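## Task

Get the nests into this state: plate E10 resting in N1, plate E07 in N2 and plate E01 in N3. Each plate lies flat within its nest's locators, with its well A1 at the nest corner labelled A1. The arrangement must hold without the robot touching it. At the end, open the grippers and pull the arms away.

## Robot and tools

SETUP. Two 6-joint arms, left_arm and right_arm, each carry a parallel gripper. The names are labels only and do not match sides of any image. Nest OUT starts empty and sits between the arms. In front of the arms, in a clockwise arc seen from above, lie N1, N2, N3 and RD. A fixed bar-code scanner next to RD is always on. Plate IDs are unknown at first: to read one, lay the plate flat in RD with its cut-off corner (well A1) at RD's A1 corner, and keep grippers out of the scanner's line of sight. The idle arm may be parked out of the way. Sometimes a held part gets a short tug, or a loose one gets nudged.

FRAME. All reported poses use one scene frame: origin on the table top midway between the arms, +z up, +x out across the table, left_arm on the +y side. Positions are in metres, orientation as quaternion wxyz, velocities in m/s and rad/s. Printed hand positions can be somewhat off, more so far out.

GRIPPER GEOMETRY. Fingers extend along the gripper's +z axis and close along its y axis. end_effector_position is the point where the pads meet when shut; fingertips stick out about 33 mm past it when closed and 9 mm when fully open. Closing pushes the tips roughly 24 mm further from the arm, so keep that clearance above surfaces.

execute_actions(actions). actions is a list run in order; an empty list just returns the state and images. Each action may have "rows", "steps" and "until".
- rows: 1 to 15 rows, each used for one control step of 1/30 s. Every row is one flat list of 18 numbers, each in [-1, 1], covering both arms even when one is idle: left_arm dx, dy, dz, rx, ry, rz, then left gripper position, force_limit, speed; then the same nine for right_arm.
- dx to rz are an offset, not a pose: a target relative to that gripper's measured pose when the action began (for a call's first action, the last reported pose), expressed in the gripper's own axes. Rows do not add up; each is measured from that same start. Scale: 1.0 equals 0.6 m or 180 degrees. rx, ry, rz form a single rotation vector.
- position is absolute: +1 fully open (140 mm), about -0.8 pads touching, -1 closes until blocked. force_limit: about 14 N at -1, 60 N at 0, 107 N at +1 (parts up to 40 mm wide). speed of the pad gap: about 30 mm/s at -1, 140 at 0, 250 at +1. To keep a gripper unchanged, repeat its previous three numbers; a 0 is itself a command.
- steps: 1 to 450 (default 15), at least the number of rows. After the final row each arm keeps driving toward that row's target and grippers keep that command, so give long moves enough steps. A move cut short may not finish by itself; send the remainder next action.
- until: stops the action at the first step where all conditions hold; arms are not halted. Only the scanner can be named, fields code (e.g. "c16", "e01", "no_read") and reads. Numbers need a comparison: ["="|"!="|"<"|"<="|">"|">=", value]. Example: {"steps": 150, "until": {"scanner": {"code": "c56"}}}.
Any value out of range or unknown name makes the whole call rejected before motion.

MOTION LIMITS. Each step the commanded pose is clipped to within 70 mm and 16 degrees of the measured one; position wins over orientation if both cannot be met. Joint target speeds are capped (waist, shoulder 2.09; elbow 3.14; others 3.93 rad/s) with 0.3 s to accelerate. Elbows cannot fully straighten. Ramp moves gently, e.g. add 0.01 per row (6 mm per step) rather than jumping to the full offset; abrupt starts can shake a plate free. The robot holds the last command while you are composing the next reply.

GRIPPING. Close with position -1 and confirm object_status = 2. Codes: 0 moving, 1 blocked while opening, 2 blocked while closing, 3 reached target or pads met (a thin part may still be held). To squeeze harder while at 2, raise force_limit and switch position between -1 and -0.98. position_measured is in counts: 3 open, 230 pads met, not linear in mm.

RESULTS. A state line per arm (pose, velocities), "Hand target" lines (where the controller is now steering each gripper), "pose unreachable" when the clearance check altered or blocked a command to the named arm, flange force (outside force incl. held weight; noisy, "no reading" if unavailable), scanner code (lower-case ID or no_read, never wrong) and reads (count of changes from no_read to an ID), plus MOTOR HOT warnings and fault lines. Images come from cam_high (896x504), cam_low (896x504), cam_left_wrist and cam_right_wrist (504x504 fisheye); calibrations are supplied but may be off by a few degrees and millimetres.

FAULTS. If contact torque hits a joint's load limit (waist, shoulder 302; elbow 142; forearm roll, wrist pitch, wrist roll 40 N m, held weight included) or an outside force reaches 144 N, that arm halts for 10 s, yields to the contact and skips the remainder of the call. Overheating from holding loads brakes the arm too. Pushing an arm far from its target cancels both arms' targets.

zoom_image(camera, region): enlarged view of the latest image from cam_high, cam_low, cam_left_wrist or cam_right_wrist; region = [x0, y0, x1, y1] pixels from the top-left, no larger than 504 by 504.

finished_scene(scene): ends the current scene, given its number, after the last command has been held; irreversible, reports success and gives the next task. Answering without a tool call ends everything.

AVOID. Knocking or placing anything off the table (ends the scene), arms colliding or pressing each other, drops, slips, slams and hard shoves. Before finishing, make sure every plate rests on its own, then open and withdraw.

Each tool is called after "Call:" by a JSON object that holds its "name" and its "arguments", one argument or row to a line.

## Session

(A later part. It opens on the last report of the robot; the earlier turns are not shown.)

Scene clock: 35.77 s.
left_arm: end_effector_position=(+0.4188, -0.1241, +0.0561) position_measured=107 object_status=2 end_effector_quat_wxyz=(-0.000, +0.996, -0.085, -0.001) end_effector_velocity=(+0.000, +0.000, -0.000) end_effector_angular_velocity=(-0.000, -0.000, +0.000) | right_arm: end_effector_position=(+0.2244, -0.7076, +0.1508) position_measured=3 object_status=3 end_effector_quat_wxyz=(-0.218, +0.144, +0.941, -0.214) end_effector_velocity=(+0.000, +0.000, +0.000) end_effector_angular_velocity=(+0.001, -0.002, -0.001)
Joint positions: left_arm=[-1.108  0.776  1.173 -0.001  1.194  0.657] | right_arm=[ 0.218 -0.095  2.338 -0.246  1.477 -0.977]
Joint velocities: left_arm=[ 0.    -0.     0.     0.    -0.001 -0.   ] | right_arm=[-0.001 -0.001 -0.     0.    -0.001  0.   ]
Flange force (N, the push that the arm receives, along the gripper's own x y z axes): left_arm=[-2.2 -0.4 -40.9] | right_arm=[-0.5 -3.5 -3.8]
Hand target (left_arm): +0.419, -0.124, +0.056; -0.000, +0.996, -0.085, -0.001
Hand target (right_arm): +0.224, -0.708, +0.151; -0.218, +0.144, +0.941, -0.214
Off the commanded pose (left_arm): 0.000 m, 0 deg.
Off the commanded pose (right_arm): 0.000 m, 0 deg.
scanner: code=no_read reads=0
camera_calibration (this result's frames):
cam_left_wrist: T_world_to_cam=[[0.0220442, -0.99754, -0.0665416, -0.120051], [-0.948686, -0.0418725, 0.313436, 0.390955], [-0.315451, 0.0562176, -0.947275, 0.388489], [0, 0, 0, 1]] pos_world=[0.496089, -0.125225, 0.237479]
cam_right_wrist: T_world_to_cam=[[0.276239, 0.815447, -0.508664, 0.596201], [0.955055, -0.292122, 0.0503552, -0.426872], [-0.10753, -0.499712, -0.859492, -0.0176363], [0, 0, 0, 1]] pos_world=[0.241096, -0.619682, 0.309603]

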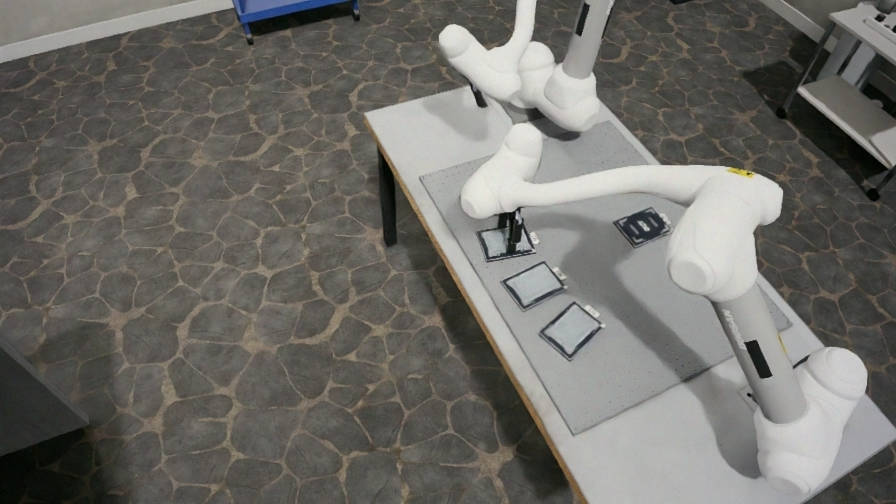

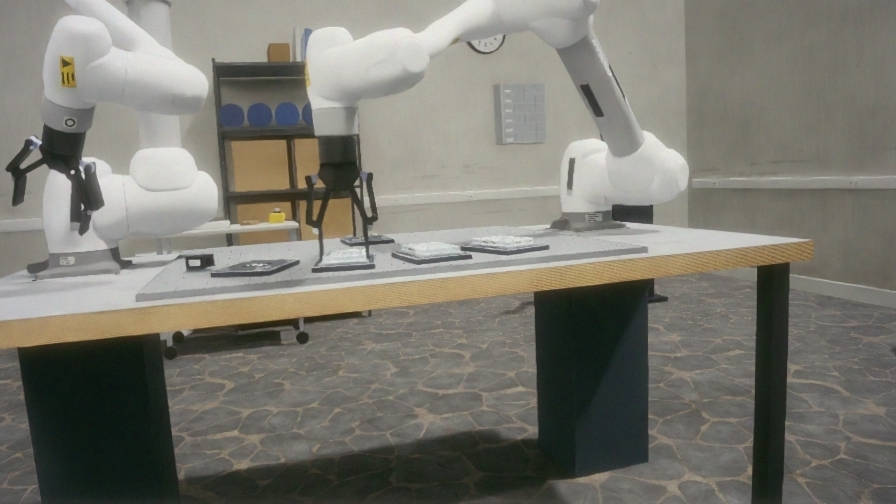

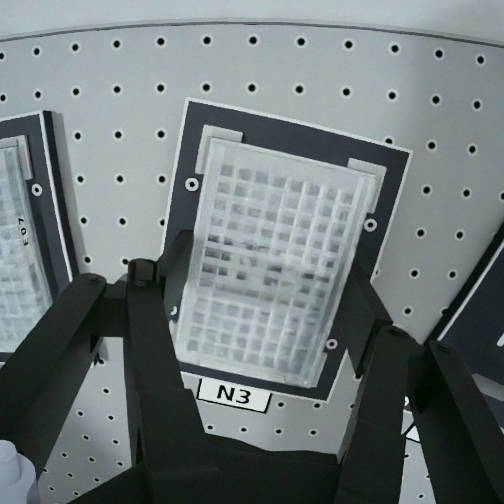

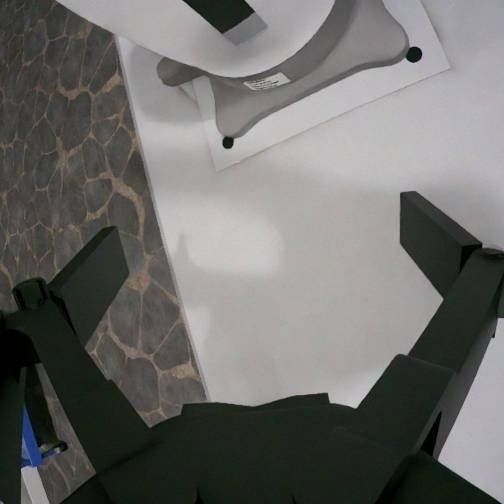

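Call:
{"name": "execute_actions", "arguments": {
  "actions": [
    {"rows":[[0,0,-0.005,0,0,0,-1,0,-0.5,0,0,0,0,0,0,1,0,0],[0,0,-0.015,0,0,0,-1,0,-0.5,0,0,0,0,0,0,1,0,0],[0,0,-0.03,0,0,0,-1,0,-0.5,0,0,0,0,0,0,1,0,0],[0,0,-0.045,0,0,0,-1,0,-0.5,0,0,0,0,0,0,1,0,0],[-0.01,0,-0.06,0,0,0,-1,0,-0.5,0,0,0,0,0,0,1,0,0],[-0.04,-0.015,-0.067,0,0,0,-1,0,-0.5,0,0,0,0,0,0,1,0,0],[-0.09,-0.05,-0.067,0,0,0,-1,0,-0.5,0,0,0,0,0,0,1,0,0],[-0.14,-0.09,-0.067,0,0,0,-1,0,-0.5,0,0,0,0,0,0,1,0,0],[-0.19,-0.13,-0.067,0,0,0,-1,0,-0.5,0,0,0,0,0,0,1,0,0],[-0.24,-0.175,-0.067,0,0,0,-1,0,-0.5,0,0,0,0,0,0,1,0,0],[-0.29,-0.22,-0.067,0,0,0,-1,0,-0.5,0,0,0,0,0,0,1,0,0],[-0.34,-0.265,-0.067,0,0,0,-1,0,-0.5,0,0,0,0,0,0,1,0,0],[-0.39,-0.31,-0.067,0,0,0,-1,0,-0.5,0,0,0,0,0,0,1,0,0],[-0.43,-0.35,-0.067,0,0,0,-1,0,-0.5,0,0,0,0,0,0,1,0,0],[-0.4507,-0.369,-0.067,0,0,0,-1,0,-0.5,0,0,0,0,0,0,1,0,0]],"steps":36},
    {"rows":[[0,0,0.015,0,0,0,-1,0,-0.5,0,0,0,0,0,0,1,0,0],[0,0,0.035,0,0,0,-1,0,-0.5,0,0,0,0,0,0,1,0,0],[0,0,0.055,0,0,0,-1,0,-0.5,0,0,0,0,0,0,1,0,0],[0,0,0.07,0,0,0,-1,0,-0.5,0,0,0,0,0,0,1,0,0],[0,0,0.079,0,0,0,-1,0,-0.5,0,0,0,0,0,0,1,0,0]],"steps":18},
    {"rows":[[0,0,0.002,0,0,0,-1,0,-0.5,0,0,0,0,0,0,1,0,0]],"steps":8}
  ]
}}

Call:
{"name": "execute_actions", "arguments": {
  "actions": [
    {"rows":[[0,0,0.002,0,0,0,-1,0,-0.5,0,0,0,0,0,0,1,0,0]],"steps":8}
  ]
}}

Scene clock: 48.90 s.
left_arm: end_effector_position=(+0.1899, +0.1392, +0.0480) position_measured=107 object_status=2 end_effector_quat_wxyz=(-0.000, +0.996, -0.085, -0.001) end_effector_velocity=(-0.000, +0.000, -0.001) end_effector_angular_velocity=(+0.000, -0.000, +0.000) | right_arm: end_effector_position=(+0.2244, -0.7076, +0.1508) position_measured=3 object_status=3 end_effector_quat_wxyz=(-0.218, +0.144, +0.941, -0.214) end_effector_velocity=(+0.000, -0.000, -0.000) end_effector_angular_velocity=(-0.000, +0.000, -0.001)
Joint positions: left_arm=[-1.237  0.31   1.966 -0.002  0.867  0.529] | right_arm=[ 0.218 -0.095  2.338 -0.246  1.477 -0.977]
Joint velocities: left_arm=[-0.     0.001  0.     0.    -0.001 -0.   ] | right_arm=[-0.001  0.001 -0.    -0.001 -0.001 -0.   ]
Flange force (N, the push that the arm receives, along the gripper's own x y z axes): left_arm=[4.9 2.9 -2.5] | right_arm=[-3.2 -3.4 -2.4]
Flange force at the end of the 1st action (N, along the gripper's axes at the end of the call): left_arm=[0.8 12.8 -2.9] | right_arm=[-1.5 -2.4 -3.5]
Flange force at the end of the 2nd action (N, along the gripper's axes at the end of the call): left_arm=[2.3 5.5 -0.7] | right_arm=[-4.1 -3.4 -2.1]
Hand target (left_arm): +0.190, +0.139, +0.048; -0.000, +0.996, -0.085, -0.001
Hand target (right_arm): +0.224, -0.708, +0.151; -0.218, +0.144, +0.941, -0.214
Off the commanded pose (left_arm): 0.000 m, 0 deg.
Off the commanded pose (right_arm): 0.000 m, 0 deg.
scanner: code=no_read reads=0
camera_calibration (this result's frames):
cam_left_wrist: T_world_to_cam=[[0.0222081, -0.997528, -0.0666643, 0.147052], [-0.948605, -0.0420802, 0.313653, 0.187438], [-0.315683, 0.0562724, -0.947195, 0.293889], [0, 0, 0, 1]] pos_world=[0.267314, 0.138038, 0.229383]
cam_right_wrist: T_world_to_cam=[[0.276239, 0.815447, -0.508664, 0.596201], [0.955055, -0.292122, 0.0503551, -0.426872], [-0.10753, -0.499712, -0.859492, -0.0176363], [0, 0, 0, 1]] pos_world=[0.241096, -0.619682, 0.309603]

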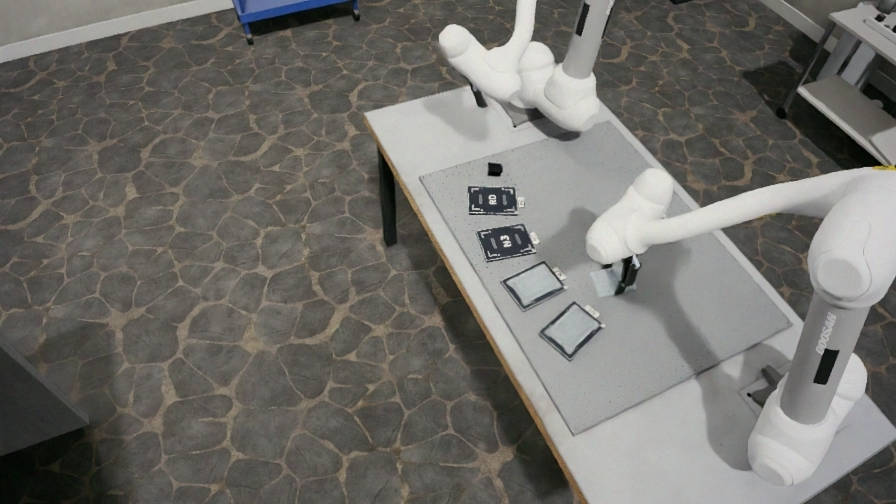

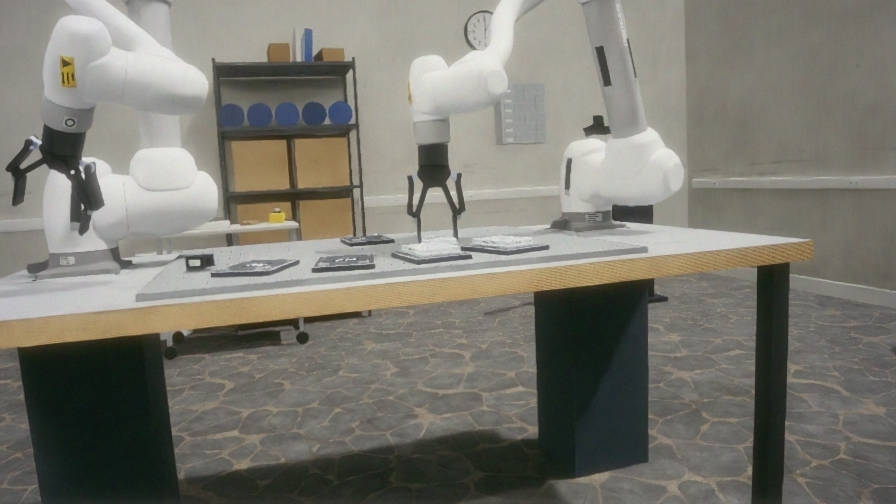

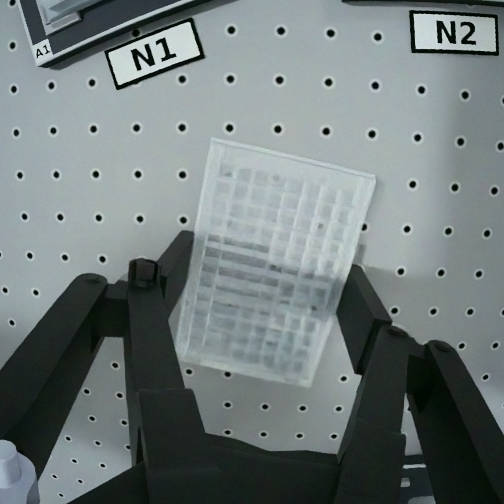

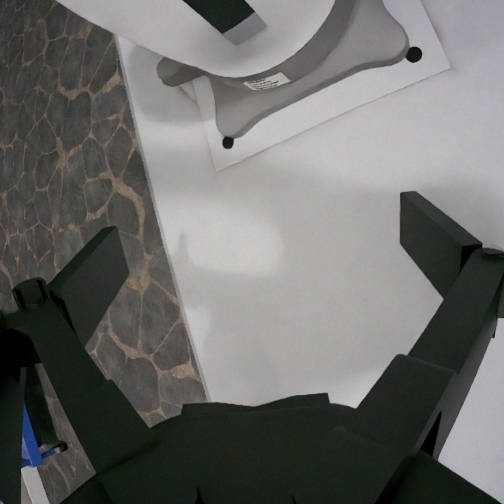

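Scene clock: 49.17 s.
left_arm: end_effector_position=(+0.1899, +0.1392, +0.0469) position_measured=107 object_status=2 end_effector_quat_wxyz=(-0.000, +0.996, -0.085, -0.001) end_effector_velocity=(-0.000, +0.000, -0.000) end_effector_angular_velocity=(+0.000, +0.000, -0.000) | right_arm: end_effector_position=(+0.2244, -0.7076, +0.1508) position_measured=3 object_status=3 end_effector_quat_wxyz=(-0.218, +0.144, +0.941, -0.214) end_effector_velocity=(-0.000, +0.000, -0.000) end_effector_angular_velocity=(-0.000, +0.002, -0.001)
Joint positions: left_arm=[-1.237  0.311  1.967 -0.002  0.865  0.529] | right_arm=[ 0.218 -0.095  2.338 -0.246  1.477 -0.977]
Joint velocities: left_arm=[-0.  0.  0. -0. -0.  0.] | right_arm=[0.    0.001 0.    0.001 0.001 0.001]
Flange force (N, the push that the arm receives, along the gripper's own x y z axes): left_arm=[3.2 6.8 -2.2] | right_arm=[-0.8 -4.9 -3.1]
Hand target (left_arm): +0.190, +0.139, +0.047; -0.000, +0.996, -0.085, -0.001
Hand target (right_arm): +0.224, -0.708, +0.151; -0.218, +0.144, +0.941, -0.214
Off the commanded pose (left_arm): 0.000 m, 0 deg.
Off the commanded pose (right_arm): 0.000 m, 0 deg.
scanner: code=no_read reads=0
camera_calibration (this result's frames):
cam_left_wrist: T_world_to_cam=[[0.0222117, -0.997528, -0.0666647, 0.146973], [-0.948605, -0.0420836, 0.313651, 0.187809], [-0.315681, 0.0562718, -0.947195, 0.292773], [0, 0, 0, 1]] pos_world=[0.267315, 0.138038, 0.228205]
cam_right_wrist: T_world_to_cam=[[0.27624, 0.815447, -0.508664, 0.596201], [0.955054, -0.292122, 0.0503555, -0.426873], [-0.10753, -0.499712, -0.859492, -0.0176363], [0, 0, 0, 1]] pos_world=[0.241096, -0.619682, 0.309603]

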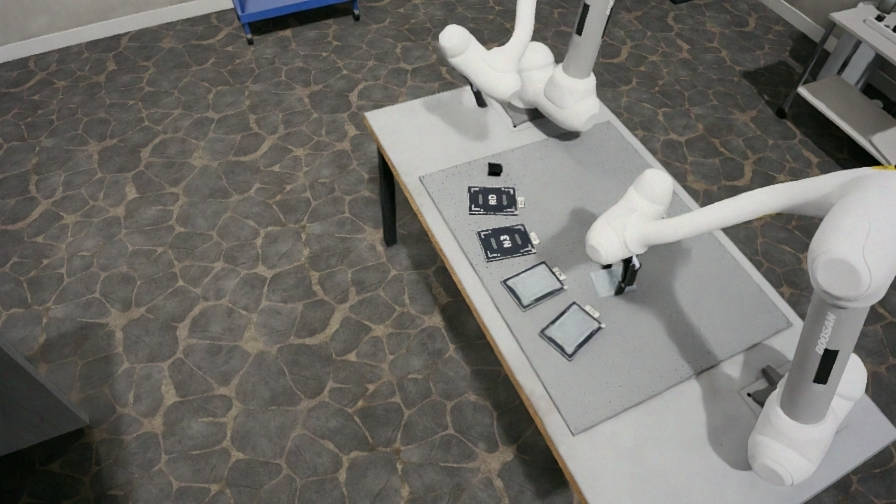

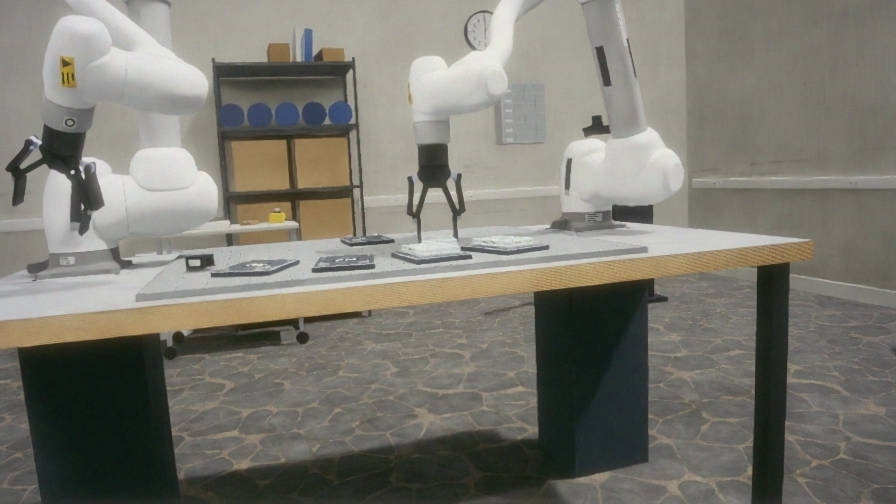

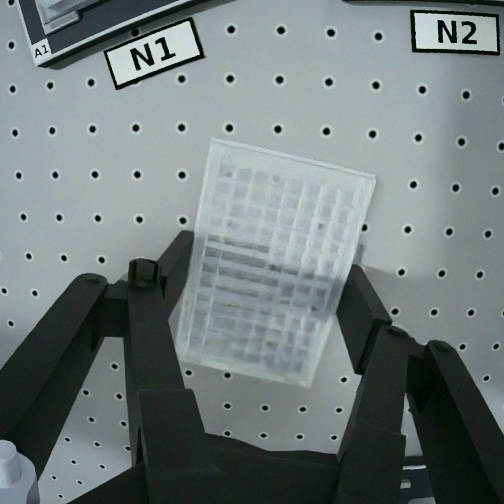

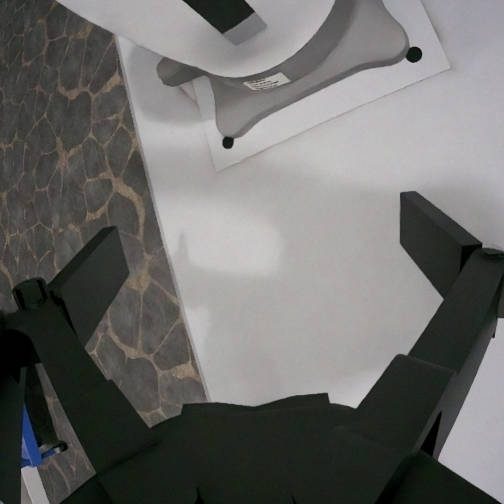

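Call:
{"name": "execute_actions", "arguments": {
  "actions": [
    {"rows":[[0,0,0.002,0,0,0,-1,0,-0.5,0,0,0,0,0,0,1,0,0]],"steps":8},
    {"rows":[[0,0,0.002,0,0,0,-1,0,-0.5,0,0,0,0,0,0,1,0,0]],"steps":8}
  ]
}}

Scene clock: 51.57 s.
left_arm: end_effector_position=(+0.1899, +0.1392, +0.0445) position_measured=107 object_status=2 end_effector_quat_wxyz=(-0.000, +0.996, -0.085, -0.001) end_effector_velocity=(-0.000, +0.000, -0.001) end_effector_angular_velocity=(+0.001, +0.001, +0.000) | right_arm: end_effector_position=(+0.2244, -0.7076, +0.1508) position_measured=3 object_status=3 end_effector_quat_wxyz=(-0.218, +0.144, +0.941, -0.214) end_effector_velocity=(-0.000, +0.000, -0.000) end_effector_angular_velocity=(+0.001, -0.000, -0.001)
Joint positions: left_arm=[-1.237  0.314  1.968 -0.002  0.86   0.529] | right_arm=[ 0.218 -0.095  2.338 -0.246  1.477 -0.977]
Joint velocities: left_arm=[-0.     0.001  0.001 -0.    -0.001  0.   ] | right_arm=[-0.    -0.     0.     0.001 -0.     0.   ]
Flange force (N, the push that the arm receives, along the gripper's own x y z axes): left_arm=[3.4 9.9 -2.6] | right_arm=[-0.7 -2.5 -3.8]
Flange force at the end of the 1st action (N, along the gripper's axes at the end of the call): left_arm=[1.2 4.8 -5.5] | right_arm=[-1.8 -3.6 -3.9]
Hand target (left_arm): +0.190, +0.139, +0.044; -0.000, +0.996, -0.085, -0.001
Hand target (right_arm): +0.224, -0.708, +0.151; -0.218, +0.144, +0.941, -0.214
Off the commanded pose (left_arm): 0.000 m, 0 deg.
Off the commanded pose (right_arm): 0.000 m, 0 deg.
scanner: code=no_read reads=0
camera_calibration (this result's frames):
cam_left_wrist: T_world_to_cam=[[0.0222221, -0.997528, -0.0666664, 0.146813], [-0.948603, -0.0420943, 0.313655, 0.188549], [-0.315686, 0.0562699, -0.947194, 0.290539], [0, 0, 0, 1]] pos_world=[0.267315, 0.138038, 0.225845]
cam_right_wrist: T_world_to_cam=[[0.276239, 0.815447, -0.508664, 0.596201], [0.955055, -0.292122, 0.0503552, -0.426872], [-0.10753, -0.499712, -0.859492, -0.0176363], [0, 0, 0, 1]] pos_world=[0.241096, -0.619682, 0.309603]

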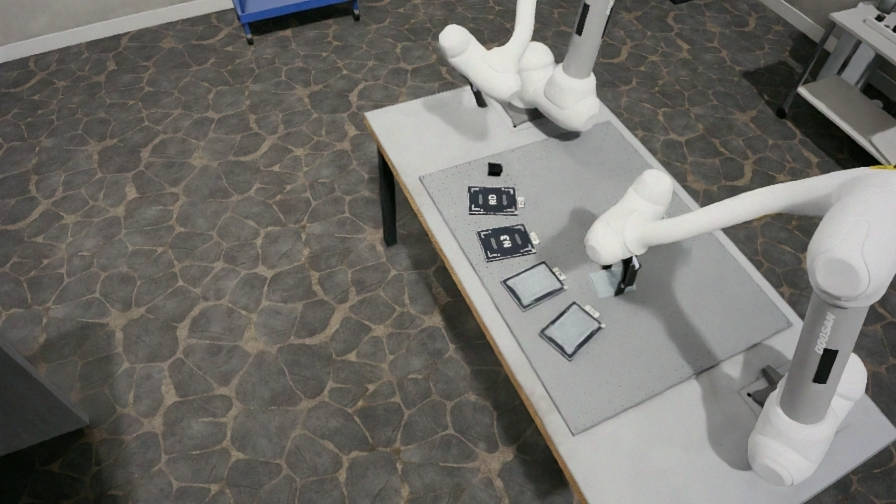

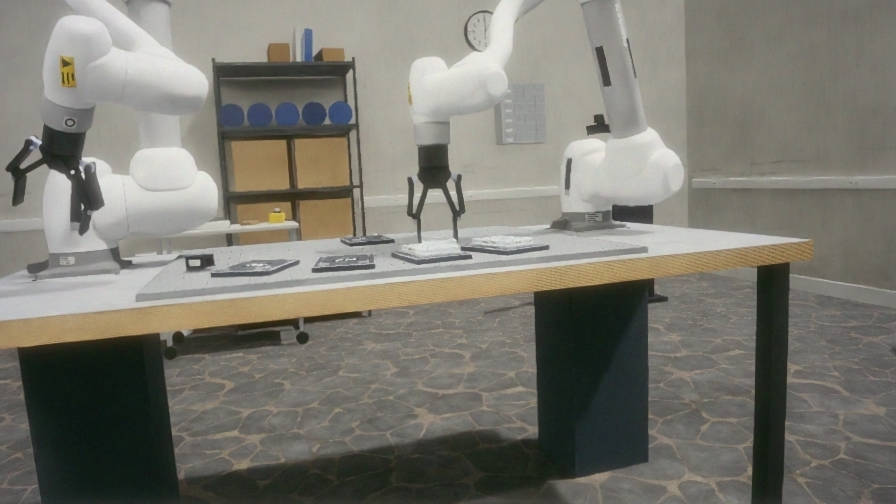

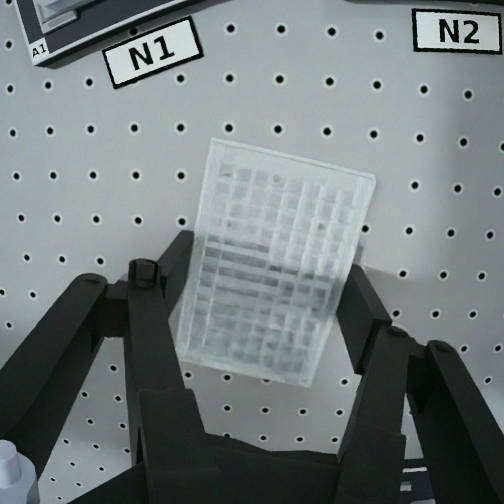

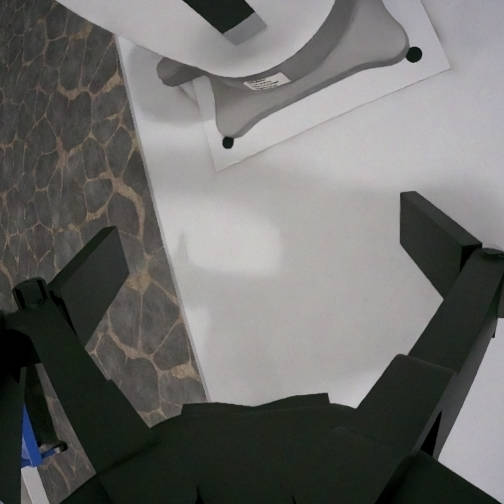

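Call:
{"name": "execute_actions", "arguments": {
  "actions": [
    {"rows":[[0,0,0.0015,0,0,0,-1,0,-0.5,0,0,0,0,0,0,1,0,0]],"steps":8},
    {"rows":[[0,0,0,0,0,0,0.45,0,0,0,0,0,0,0,0,1,0,0]],"steps":8},
    {"rows":[[0,0,-0.079,0,0,0,0.45,0,0,0,0,0,0,0,0,1,0,0]],"steps":15},
    {"rows":[[0.3135,-0.2128,0,0,0,-0.171,0.55,0,0,0,0,0,0,0,0,1,0,0]],"steps":32}
  ]
}}

Scene clock: 57.70 s.
left_arm: end_effector_position=(+0.3971, +0.2333, +0.0909) position_measured=59 object_status=3 end_effector_quat_wxyz=(-0.000, +0.983, +0.182, -0.001) end_effector_velocity=(+0.000, -0.000, +0.001) end_effector_angular_velocity=(-0.001, -0.001, +0.001) | right_arm: end_effector_position=(+0.2244, -0.7076, +0.1508) position_measured=3 object_status=3 end_effector_quat_wxyz=(-0.218, +0.144, +0.941, -0.214) end_effector_velocity=(+0.000, -0.001, -0.000) end_effector_angular_velocity=(-0.001, -0.000, +0.002)
Joint positions: left_arm=[-0.878  0.317  1.86  -0.001  0.967  0.35 ] | right_arm=[ 0.218 -0.095  2.338 -0.246  1.477 -0.977]
Joint velocities: left_arm=[ 0. -0. -0. -0. -0. -0.] | right_arm=[-0.     0.     0.    -0.003 -0.001 -0.001]
Flange force (N, the push that the arm receives, along the gripper's own x y z axes): left_arm=[-5.4 4.4 -5.2] | right_arm=[-3.1 -2.5 -2.6]
Flange force at the end of the 1st action (N, along the gripper's axes at the end of the call): left_arm=[-2.8 3.4 -14.5] | right_arm=[-1.8 -2.1 -4.3]
Flange force at the end of the 2nd action (N, along the gripper's axes at the end of the call): left_arm=[-0.4 8.3 0.9] | right_arm=[0.7 -4.5 -3.6]
Flange force at the end of the 3rd action (N, along the gripper's axes at the end of the call): left_arm=[2.2 2.4 -3.6] | right_arm=[-2.1 -6.0 -3.2]
Hand target (left_arm): +0.397, +0.233, +0.091; -0.000, +0.983, +0.182, -0.001
Hand target (right_arm): +0.224, -0.708, +0.151; -0.218, +0.144, +0.941, -0.214
Off the commanded pose (left_arm): 0.000 m, 0 deg.
Off the commanded pose (right_arm): 0.000 m, 0 deg.
scanner: code=no_read reads=0
camera_calibration (this result's frames):
cam_left_wrist: T_world_to_cam=[[0.529454, -0.84567, -0.0672323, 0.00238344], [-0.793671, -0.521767, 0.312803, 0.424965], [-0.299608, -0.112255, -0.947436, 0.427575], [0, 0, 0, 1]] pos_world=[0.464125, 0.271746, 0.27233]
cam_right_wrist: T_world_to_cam=[[0.276239, 0.815447, -0.508664, 0.596201], [0.955055, -0.292122, 0.0503553, -0.426872], [-0.10753, -0.499712, -0.859492, -0.0176363], [0, 0, 0, 1]] pos_world=[0.241096, -0.619682, 0.309603]

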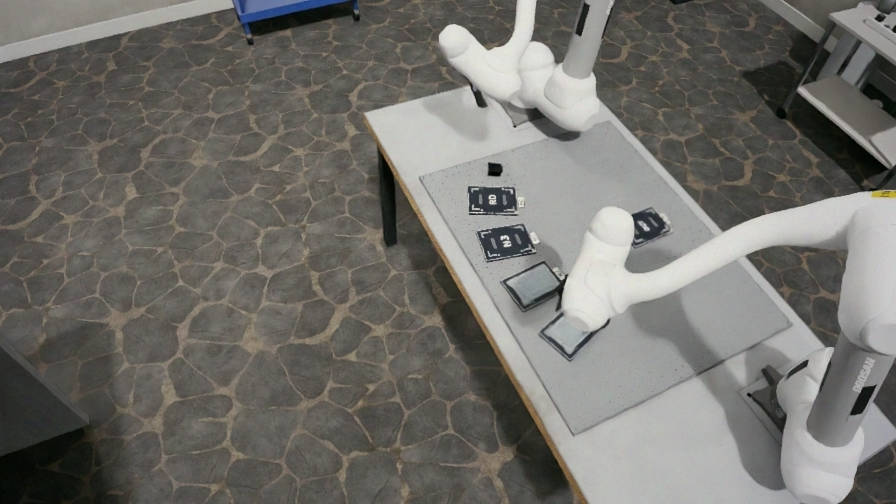

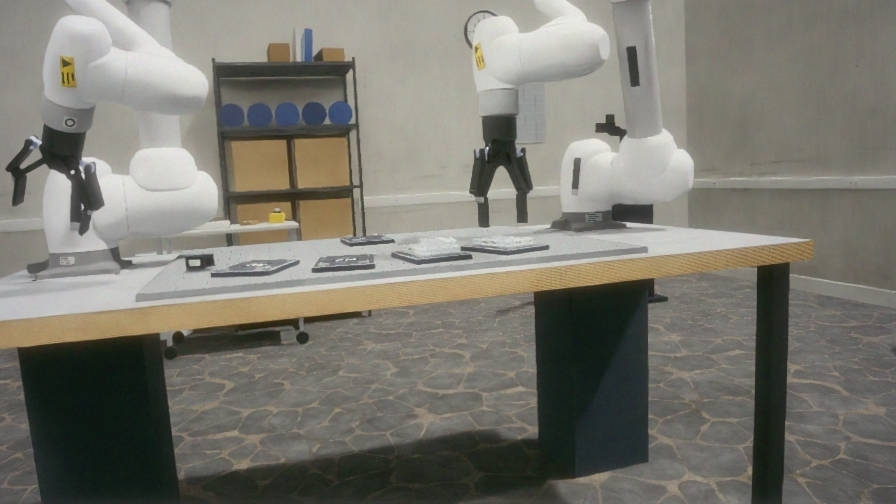

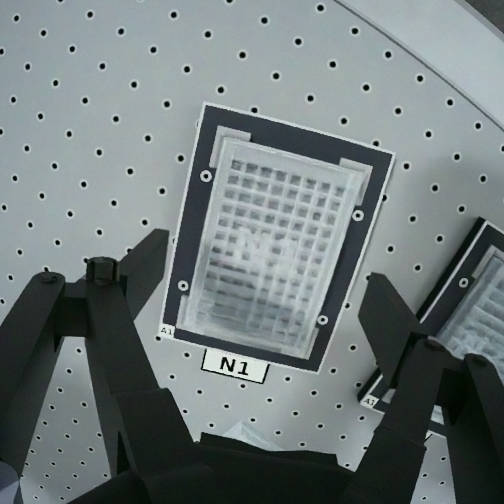

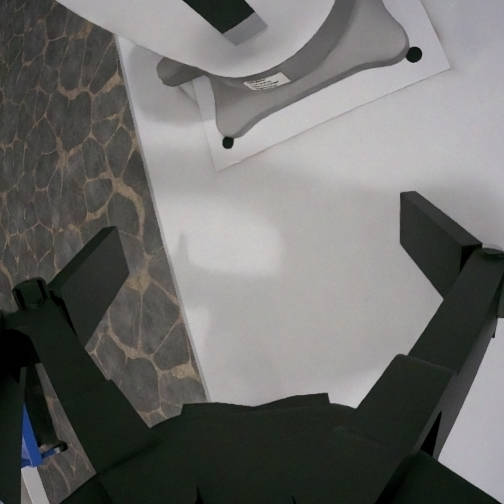

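Call:
{"name": "execute_actions", "arguments": {
  "actions": [
    {"rows":[[-0.0015,0,0.02,0,0,0.01,0.45,0,0,0,0,0,0,0,0,1,0,0],[-0.0015,0,0.04,0,0,0.01,0.45,0,0,0,0,0,0,0,0,1,0,0],[-0.0015,0,0.058,0,0,0.01,0.45,0,0,0,0,0,0,0,0,1,0,0]],"steps":18}
  ]
}}

Scene clock: 61.70 s.
left_arm: end_effector_position=(+0.3963, +0.2330, +0.0561) position_measured=72 object_status=3 end_effector_quat_wxyz=(-0.000, +0.986, +0.167, -0.001) end_effector_velocity=(+0.000, +0.000, -0.000) end_effector_angular_velocity=(+0.001, +0.000, -0.000) | right_arm: end_effector_position=(+0.2244, -0.7076, +0.1508) position_measured=3 object_status=3 end_effector_quat_wxyz=(-0.218, +0.144, +0.941, -0.214) end_effector_velocity=(-0.001, +0.000, -0.000) end_effector_angular_velocity=(+0.000, +0.001, +0.001)
Joint positions: left_arm=[-0.879  0.351  1.887 -0.001  0.905  0.38 ] | right_arm=[ 0.218 -0.095  2.338 -0.246  1.477 -0.977]
Joint velocities: left_arm=[ 0.     0.001 -0.     0.     0.     0.   ] | right_arm=[ 0.001 -0.     0.001  0.001  0.001 -0.001]
Flange force (N, the push that the arm receives, along the gripper's own x y z axes): left_arm=[2.0 4.7 -0.8] | right_arm=[-4.4 -6.9 -1.9]
Hand target (left_arm): +0.396, +0.233, +0.056; -0.000, +0.986, +0.167, -0.001
Hand target (right_arm): +0.224, -0.708, +0.151; -0.218, +0.144, +0.941, -0.214
Off the commanded pose (left_arm): 0.000 m, 0 deg.
Off the commanded pose (right_arm): 0.000 m, 0 deg.
scanner: code=no_read reads=0
camera_calibration (this result's frames):
cam_left_wrist: T_world_to_cam=[[0.502671, -0.861863, -0.0671881, 0.0146097], [-0.809649, -0.496604, 0.312815, 0.435497], [-0.302969, -0.102844, -0.947435, 0.393447], [0, 0, 0, 1]] pos_world=[0.464458, 0.269325, 0.237517]
cam_right_wrist: T_world_to_cam=[[0.276239, 0.815447, -0.508664, 0.596201], [0.955055, -0.292122, 0.0503553, -0.426873], [-0.10753, -0.499712, -0.859492, -0.0176363], [0, 0, 0, 1]] pos_world=[0.241096, -0.619682, 0.309603]

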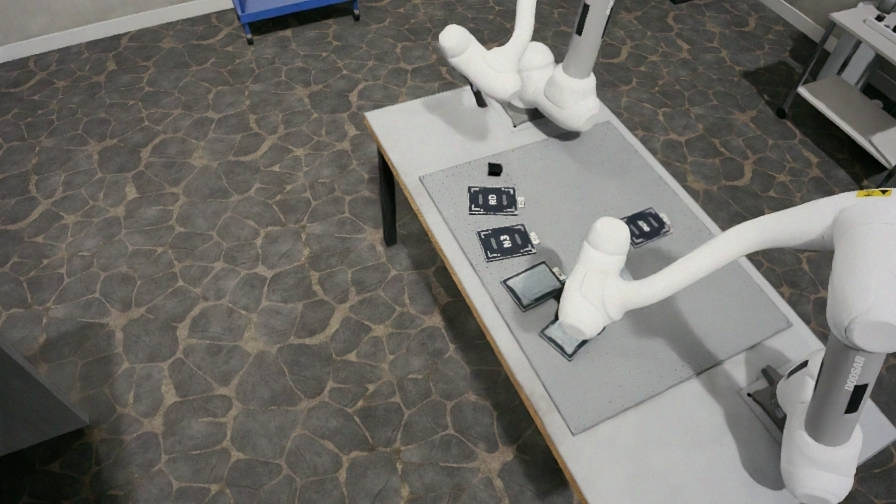

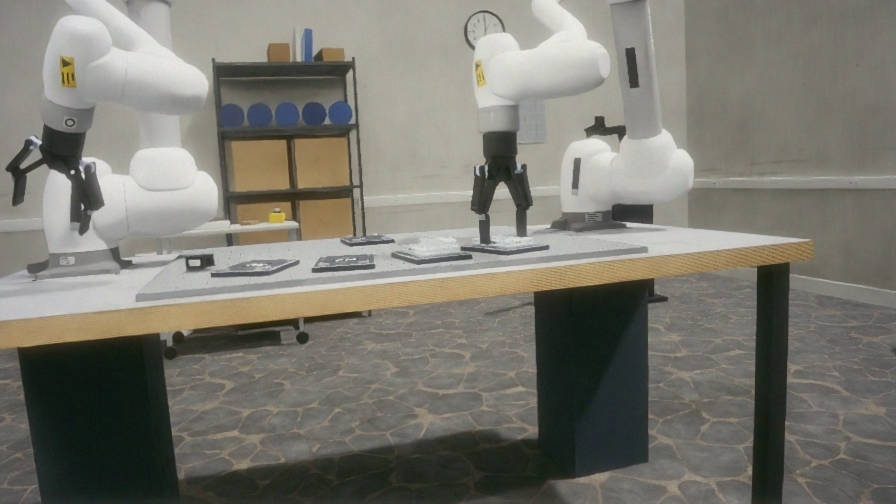

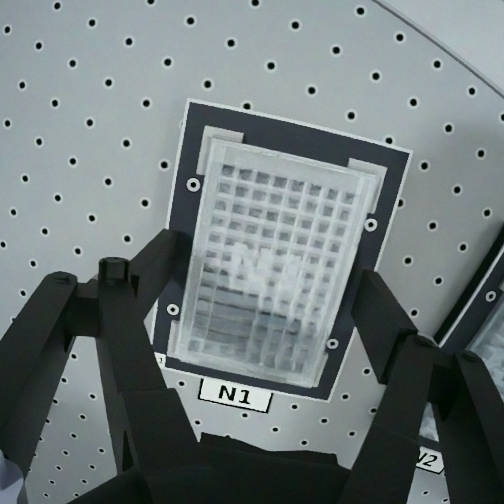

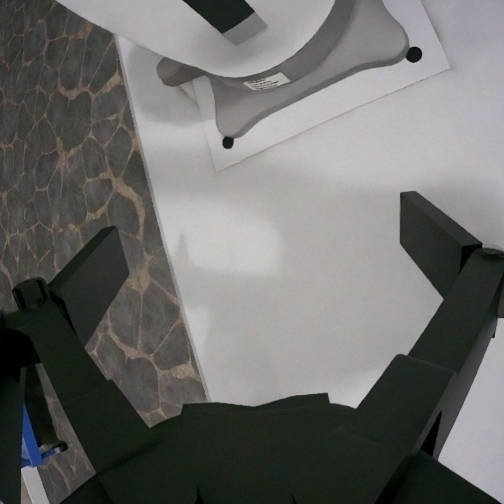

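Call:
{"name": "execute_actions", "arguments": {
  "actions": [
    {"rows":[[0,0,0.0017,0,0,0,-1,0,-0.5,0,0,0,0,0,0,1,0,0]],"steps":18},
    {"rows":[[0,0,-0.005,0,0,0,-1,0,-0.5,0,0,0,0,0,0,1,0,0],[0,0,-0.015,0,0,0,-1,0,-0.5,0,0,0,0,0,0,1,0,0],[0,0,-0.03,0,0,0,-1,0,-0.5,0,0,0,0,0,0,1,0,0],[0,0,-0.05,0,0,0,-1,0,-0.5,0,0,0,0,0,0,1,0,0],[0,0,-0.067,0,0,0,-1,0,-0.5,0,0,0,0,0,0,1,0,0],[0,0,-0.067,0,0,0,-1,0,-0.5,0,0,0,0,0,0,1,0,0],[-0.005,0.02,-0.067,0,0,0.005,-1,0,-0.5,0,0,0,0,0,0,1,0,0],[-0.017,0.06,-0.067,0,0,0.017,-1,0,-0.5,0,0,0,0,0,0,1,0,0],[-0.035,0.125,-0.067,0,0,0.035,-1,0,-0.5,0,0,0,0,0,0,1,0,0],[-0.056,0.2,-0.067,0,0,0.056,-1,0,-0.5,0,0,0,0,0,0,1,0,0],[-0.078,0.28,-0.067,0,0,0.078,-1,0,-0.5,0,0,0,0,0,0,1,0,0],[-0.1,0.36,-0.067,0,0,0.1,-1,0,-0.5,0,0,0,0,0,0,1,0,0],[-0.123,0.44,-0.067,0,0,0.123,-1,0,-0.5,0,0,0,0,0,0,1,0,0],[-0.145,0.52,-0.067,0,0,0.145,-1,0,-0.5,0,0,0,0,0,0,1,0,0],[-0.1603,0.5743,-0.067,0,0,0.161,-1,0,-0.5,0,0,0,0,0,0,1,0,0]],"steps":42},
    {"rows":[[0,0,0.015,0,0,0,-1,0,-0.5,0,0,0,0,0,0,1,0,0],[0,0,0.035,0,0,0,-1,0,-0.5,0,0,0,0,0,0,1,0,0],[0,0,0.052,0,0,0,-1,0,-0.5,0,0,0,0,0,0,1,0,0]],"steps":16}
  ]
}}

Scene clock: 71.70 s.
left_arm: end_effector_position=(+0.4189, -0.1238, +0.0639) position_measured=109 object_status=2 end_effector_quat_wxyz=(-0.000, +0.996, -0.085, -0.001) end_effector_velocity=(-0.000, -0.000, -0.000) end_effector_angular_velocity=(-0.001, +0.001, +0.001) | right_arm: end_effector_position=(+0.2244, -0.7076, +0.1508) position_measured=3 object_status=3 end_effector_quat_wxyz=(-0.218, +0.144, +0.941, -0.214) end_effector_velocity=(+0.001, +0.000, +0.000) end_effector_angular_velocity=(+0.001, -0.002, -0.000)
Joint positions: left_arm=[-1.108  0.771  1.168 -0.001  1.204  0.657] | right_arm=[ 0.218 -0.095  2.338 -0.246  1.477 -0.977]
Joint velocities: left_arm=[ 0.     0.001 -0.    -0.002 -0.     0.   ] | right_arm=[-0.001 -0.001 -0.001  0.    -0.    -0.001]
Flange force (N, the push that the arm receives, along the gripper's own x y z axes): left_arm=[11.7 14.5 -2.0] | right_arm=[-1.6 -3.6 -3.3]
Flange force at the end of the 1st action (N, along the gripper's axes at the end of the call): left_arm=[3.5 4.4 -47.6] | right_arm=[-5.0 -5.4 -1.6]
Flange force at the end of the 2nd action (N, along the gripper's axes at the end of the call): left_arm=[7.4 8.0 -5.2] | right_arm=[-0.6 -4.0 -2.9]
Hand target (left_arm): +0.419, -0.124, +0.064; -0.000, +0.996, -0.085, -0.001
Hand target (right_arm): +0.224, -0.708, +0.151; -0.218, +0.144, +0.941, -0.214
Off the commanded pose (left_arm): 0.000 m, 0 deg.
Off the commanded pose (right_arm): 0.000 m, 0 deg.
scanner: code=no_read reads=0
camera_calibration (this result's frames):
cam_left_wrist: T_world_to_cam=[[0.021927, -0.997556, -0.0663385, -0.119262], [-0.948693, -0.0416968, 0.313437, 0.388666], [-0.315437, 0.0560621, -0.947289, 0.395915], [0, 0, 0, 1]] pos_world=[0.496226, -0.12496, 0.245312]
cam_right_wrist: T_world_to_cam=[[0.276239, 0.815447, -0.508663, 0.596201], [0.955055, -0.292122, 0.0503552, -0.426872], [-0.10753, -0.499711, -0.859492, -0.0176362], [0, 0, 0, 1]] pos_world=[0.241096, -0.619682, 0.309603]

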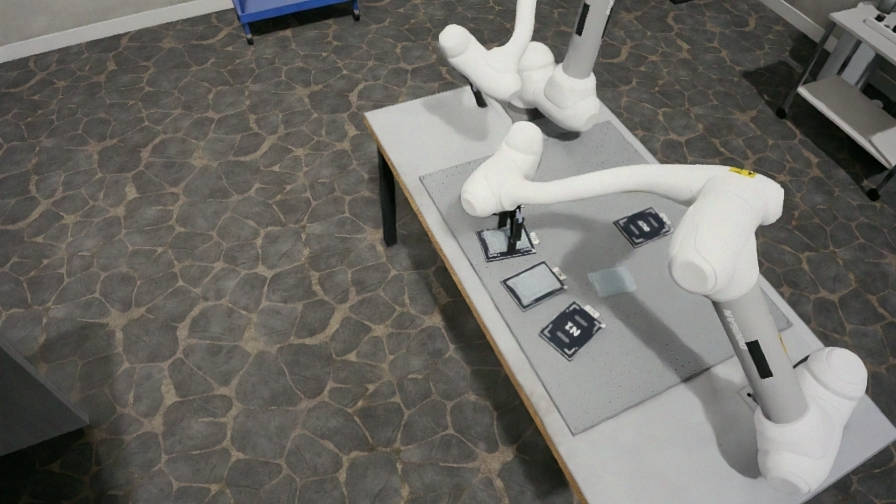

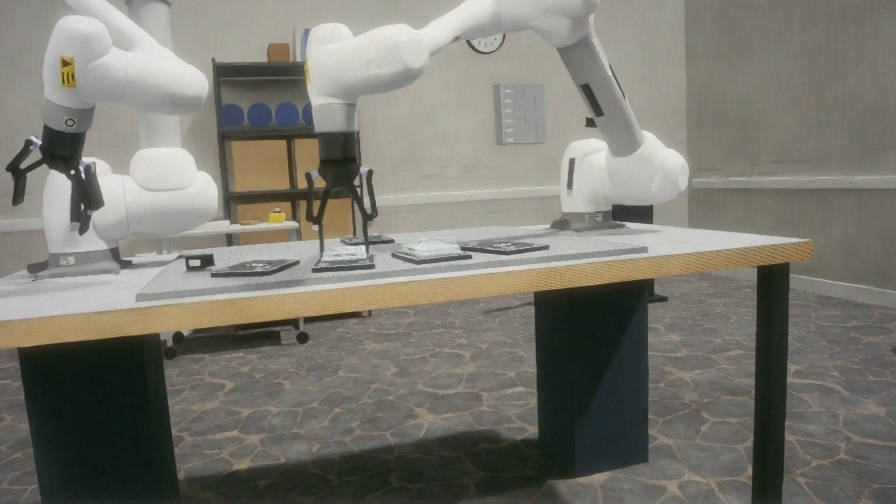

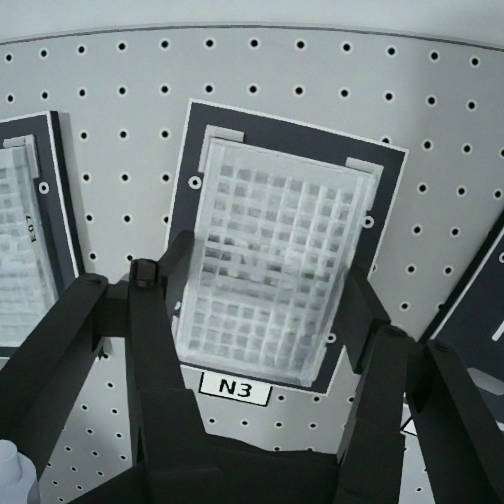

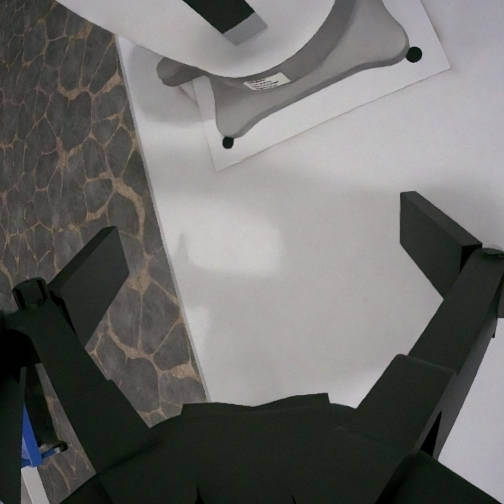

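Call:
{"name": "execute_actions", "arguments": {
  "actions": [
    {"rows":[[0,0,0.004,0,0,0,-1,0,-0.5,0,0,0,0,0,0,1,0,0]],"steps":8},
    {"rows":[[0,0,0.002,0,0,0,-1,0,-0.5,0,0,0,0,0,0,1,0,0]],"steps":8},
    {"rows":[[0,0,0.002,0,0,0,-1,0,-0.5,0,0,0,0,0,0,1,0,0]],"steps":8}
  ]
}}

Scene clock: 75.03 s.
left_arm: end_effector_position=(+0.4189, -0.1239, +0.0592) position_measured=109 object_status=2 end_effector_quat_wxyz=(-0.000, +0.996, -0.085, -0.001) end_effector_velocity=(+0.000, -0.000, +0.001) end_effector_angular_velocity=(-0.001, -0.000, +0.000) | right_arm: end_effector_position=(+0.2244, -0.7076, +0.1508) position_measured=3 object_status=3 end_effector_quat_wxyz=(-0.218, +0.144, +0.941, -0.214) end_effector_velocity=(+0.000, -0.000, +0.000) end_effector_angular_velocity=(-0.001, -0.002, +0.000)
Joint positions: left_arm=[-1.108  0.774  1.171 -0.001  1.198  0.657] | right_arm=[ 0.218 -0.095  2.338 -0.246  1.477 -0.977]
Joint velocities: left_arm=[ 0.    -0.001  0.    -0.    -0.     0.   ] | right_arm=[ 0.    -0.001 -0.    -0.001  0.     0.001]
Flange force (N, the push that the arm receives, along the gripper's own x y z axes): left_arm=[7.8 10.7 -4.3] | right_arm=[-1.2 -1.2 -3.3]
Flange force at the end of the 1st action (N, along the gripper's axes at the end of the call): left_arm=[8.6 8.2 -2.1] | right_arm=[-2.3 -5.3 -2.9]
Flange force at the end of the 2nd action (N, along the gripper's axes at the end of the call): left_arm=[8.9 8.9 -2.7] | right_arm=[0.3 -1.8 -4.5]
Hand target (left_arm): +0.419, -0.124, +0.059; -0.000, +0.996, -0.085, -0.001
Hand target (right_arm): +0.224, -0.708, +0.151; -0.218, +0.144, +0.941, -0.214
Off the commanded pose (left_arm): 0.000 m, 0 deg.
Off the commanded pose (right_arm): 0.000 m, 0 deg.
scanner: code=no_read reads=0
camera_calibration (this result's frames):
cam_left_wrist: T_world_to_cam=[[0.0219591, -0.997558, -0.0662977, -0.119609], [-0.948668, -0.0417188, 0.313511, 0.390096], [-0.315511, 0.05601, -0.947267, 0.391468], [0, 0, 0, 1]] pos_world=[0.49621, -0.124969, 0.240596]
cam_right_wrist: T_world_to_cam=[[0.276239, 0.815447, -0.508664, 0.596201], [0.955055, -0.292122, 0.0503551, -0.426872], [-0.10753, -0.499711, -0.859492, -0.0176362], [0, 0, 0, 1]] pos_world=[0.241096, -0.619682, 0.309603]

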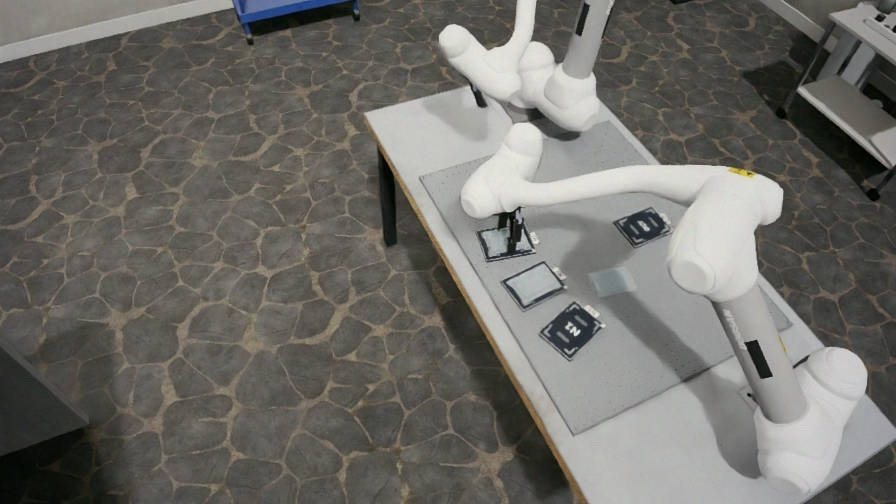

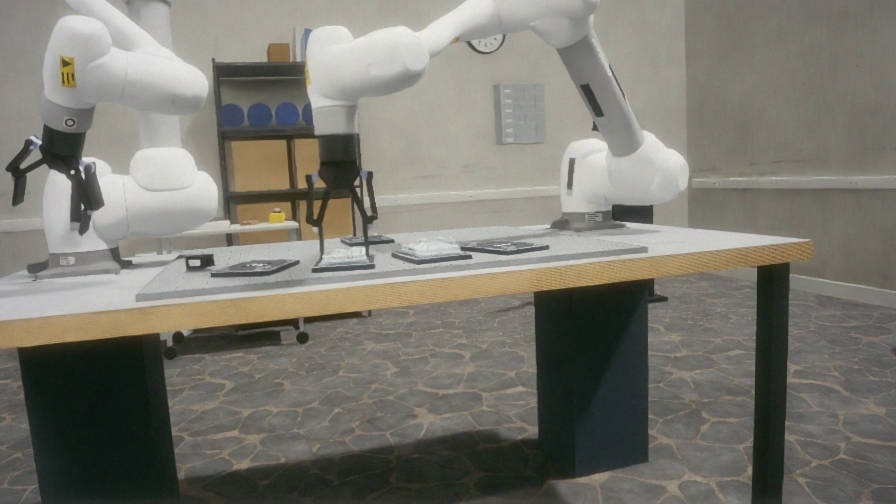

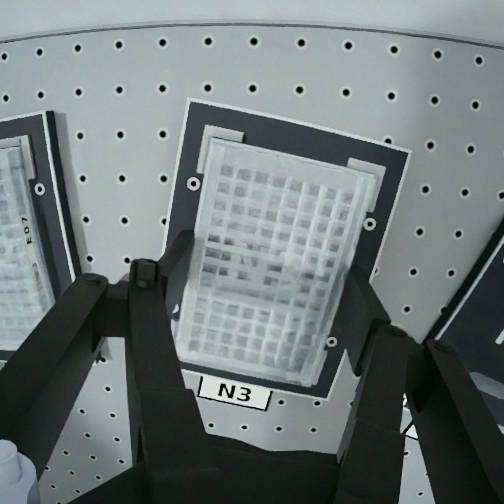

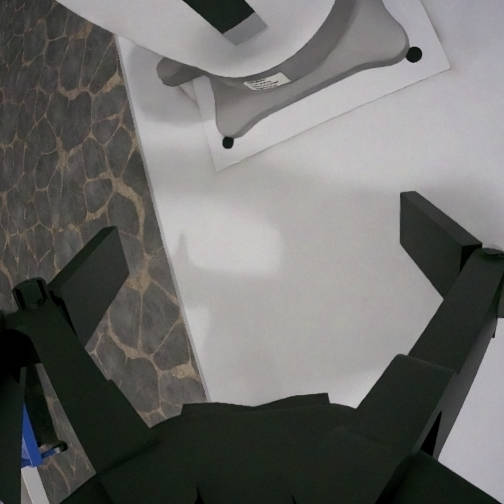

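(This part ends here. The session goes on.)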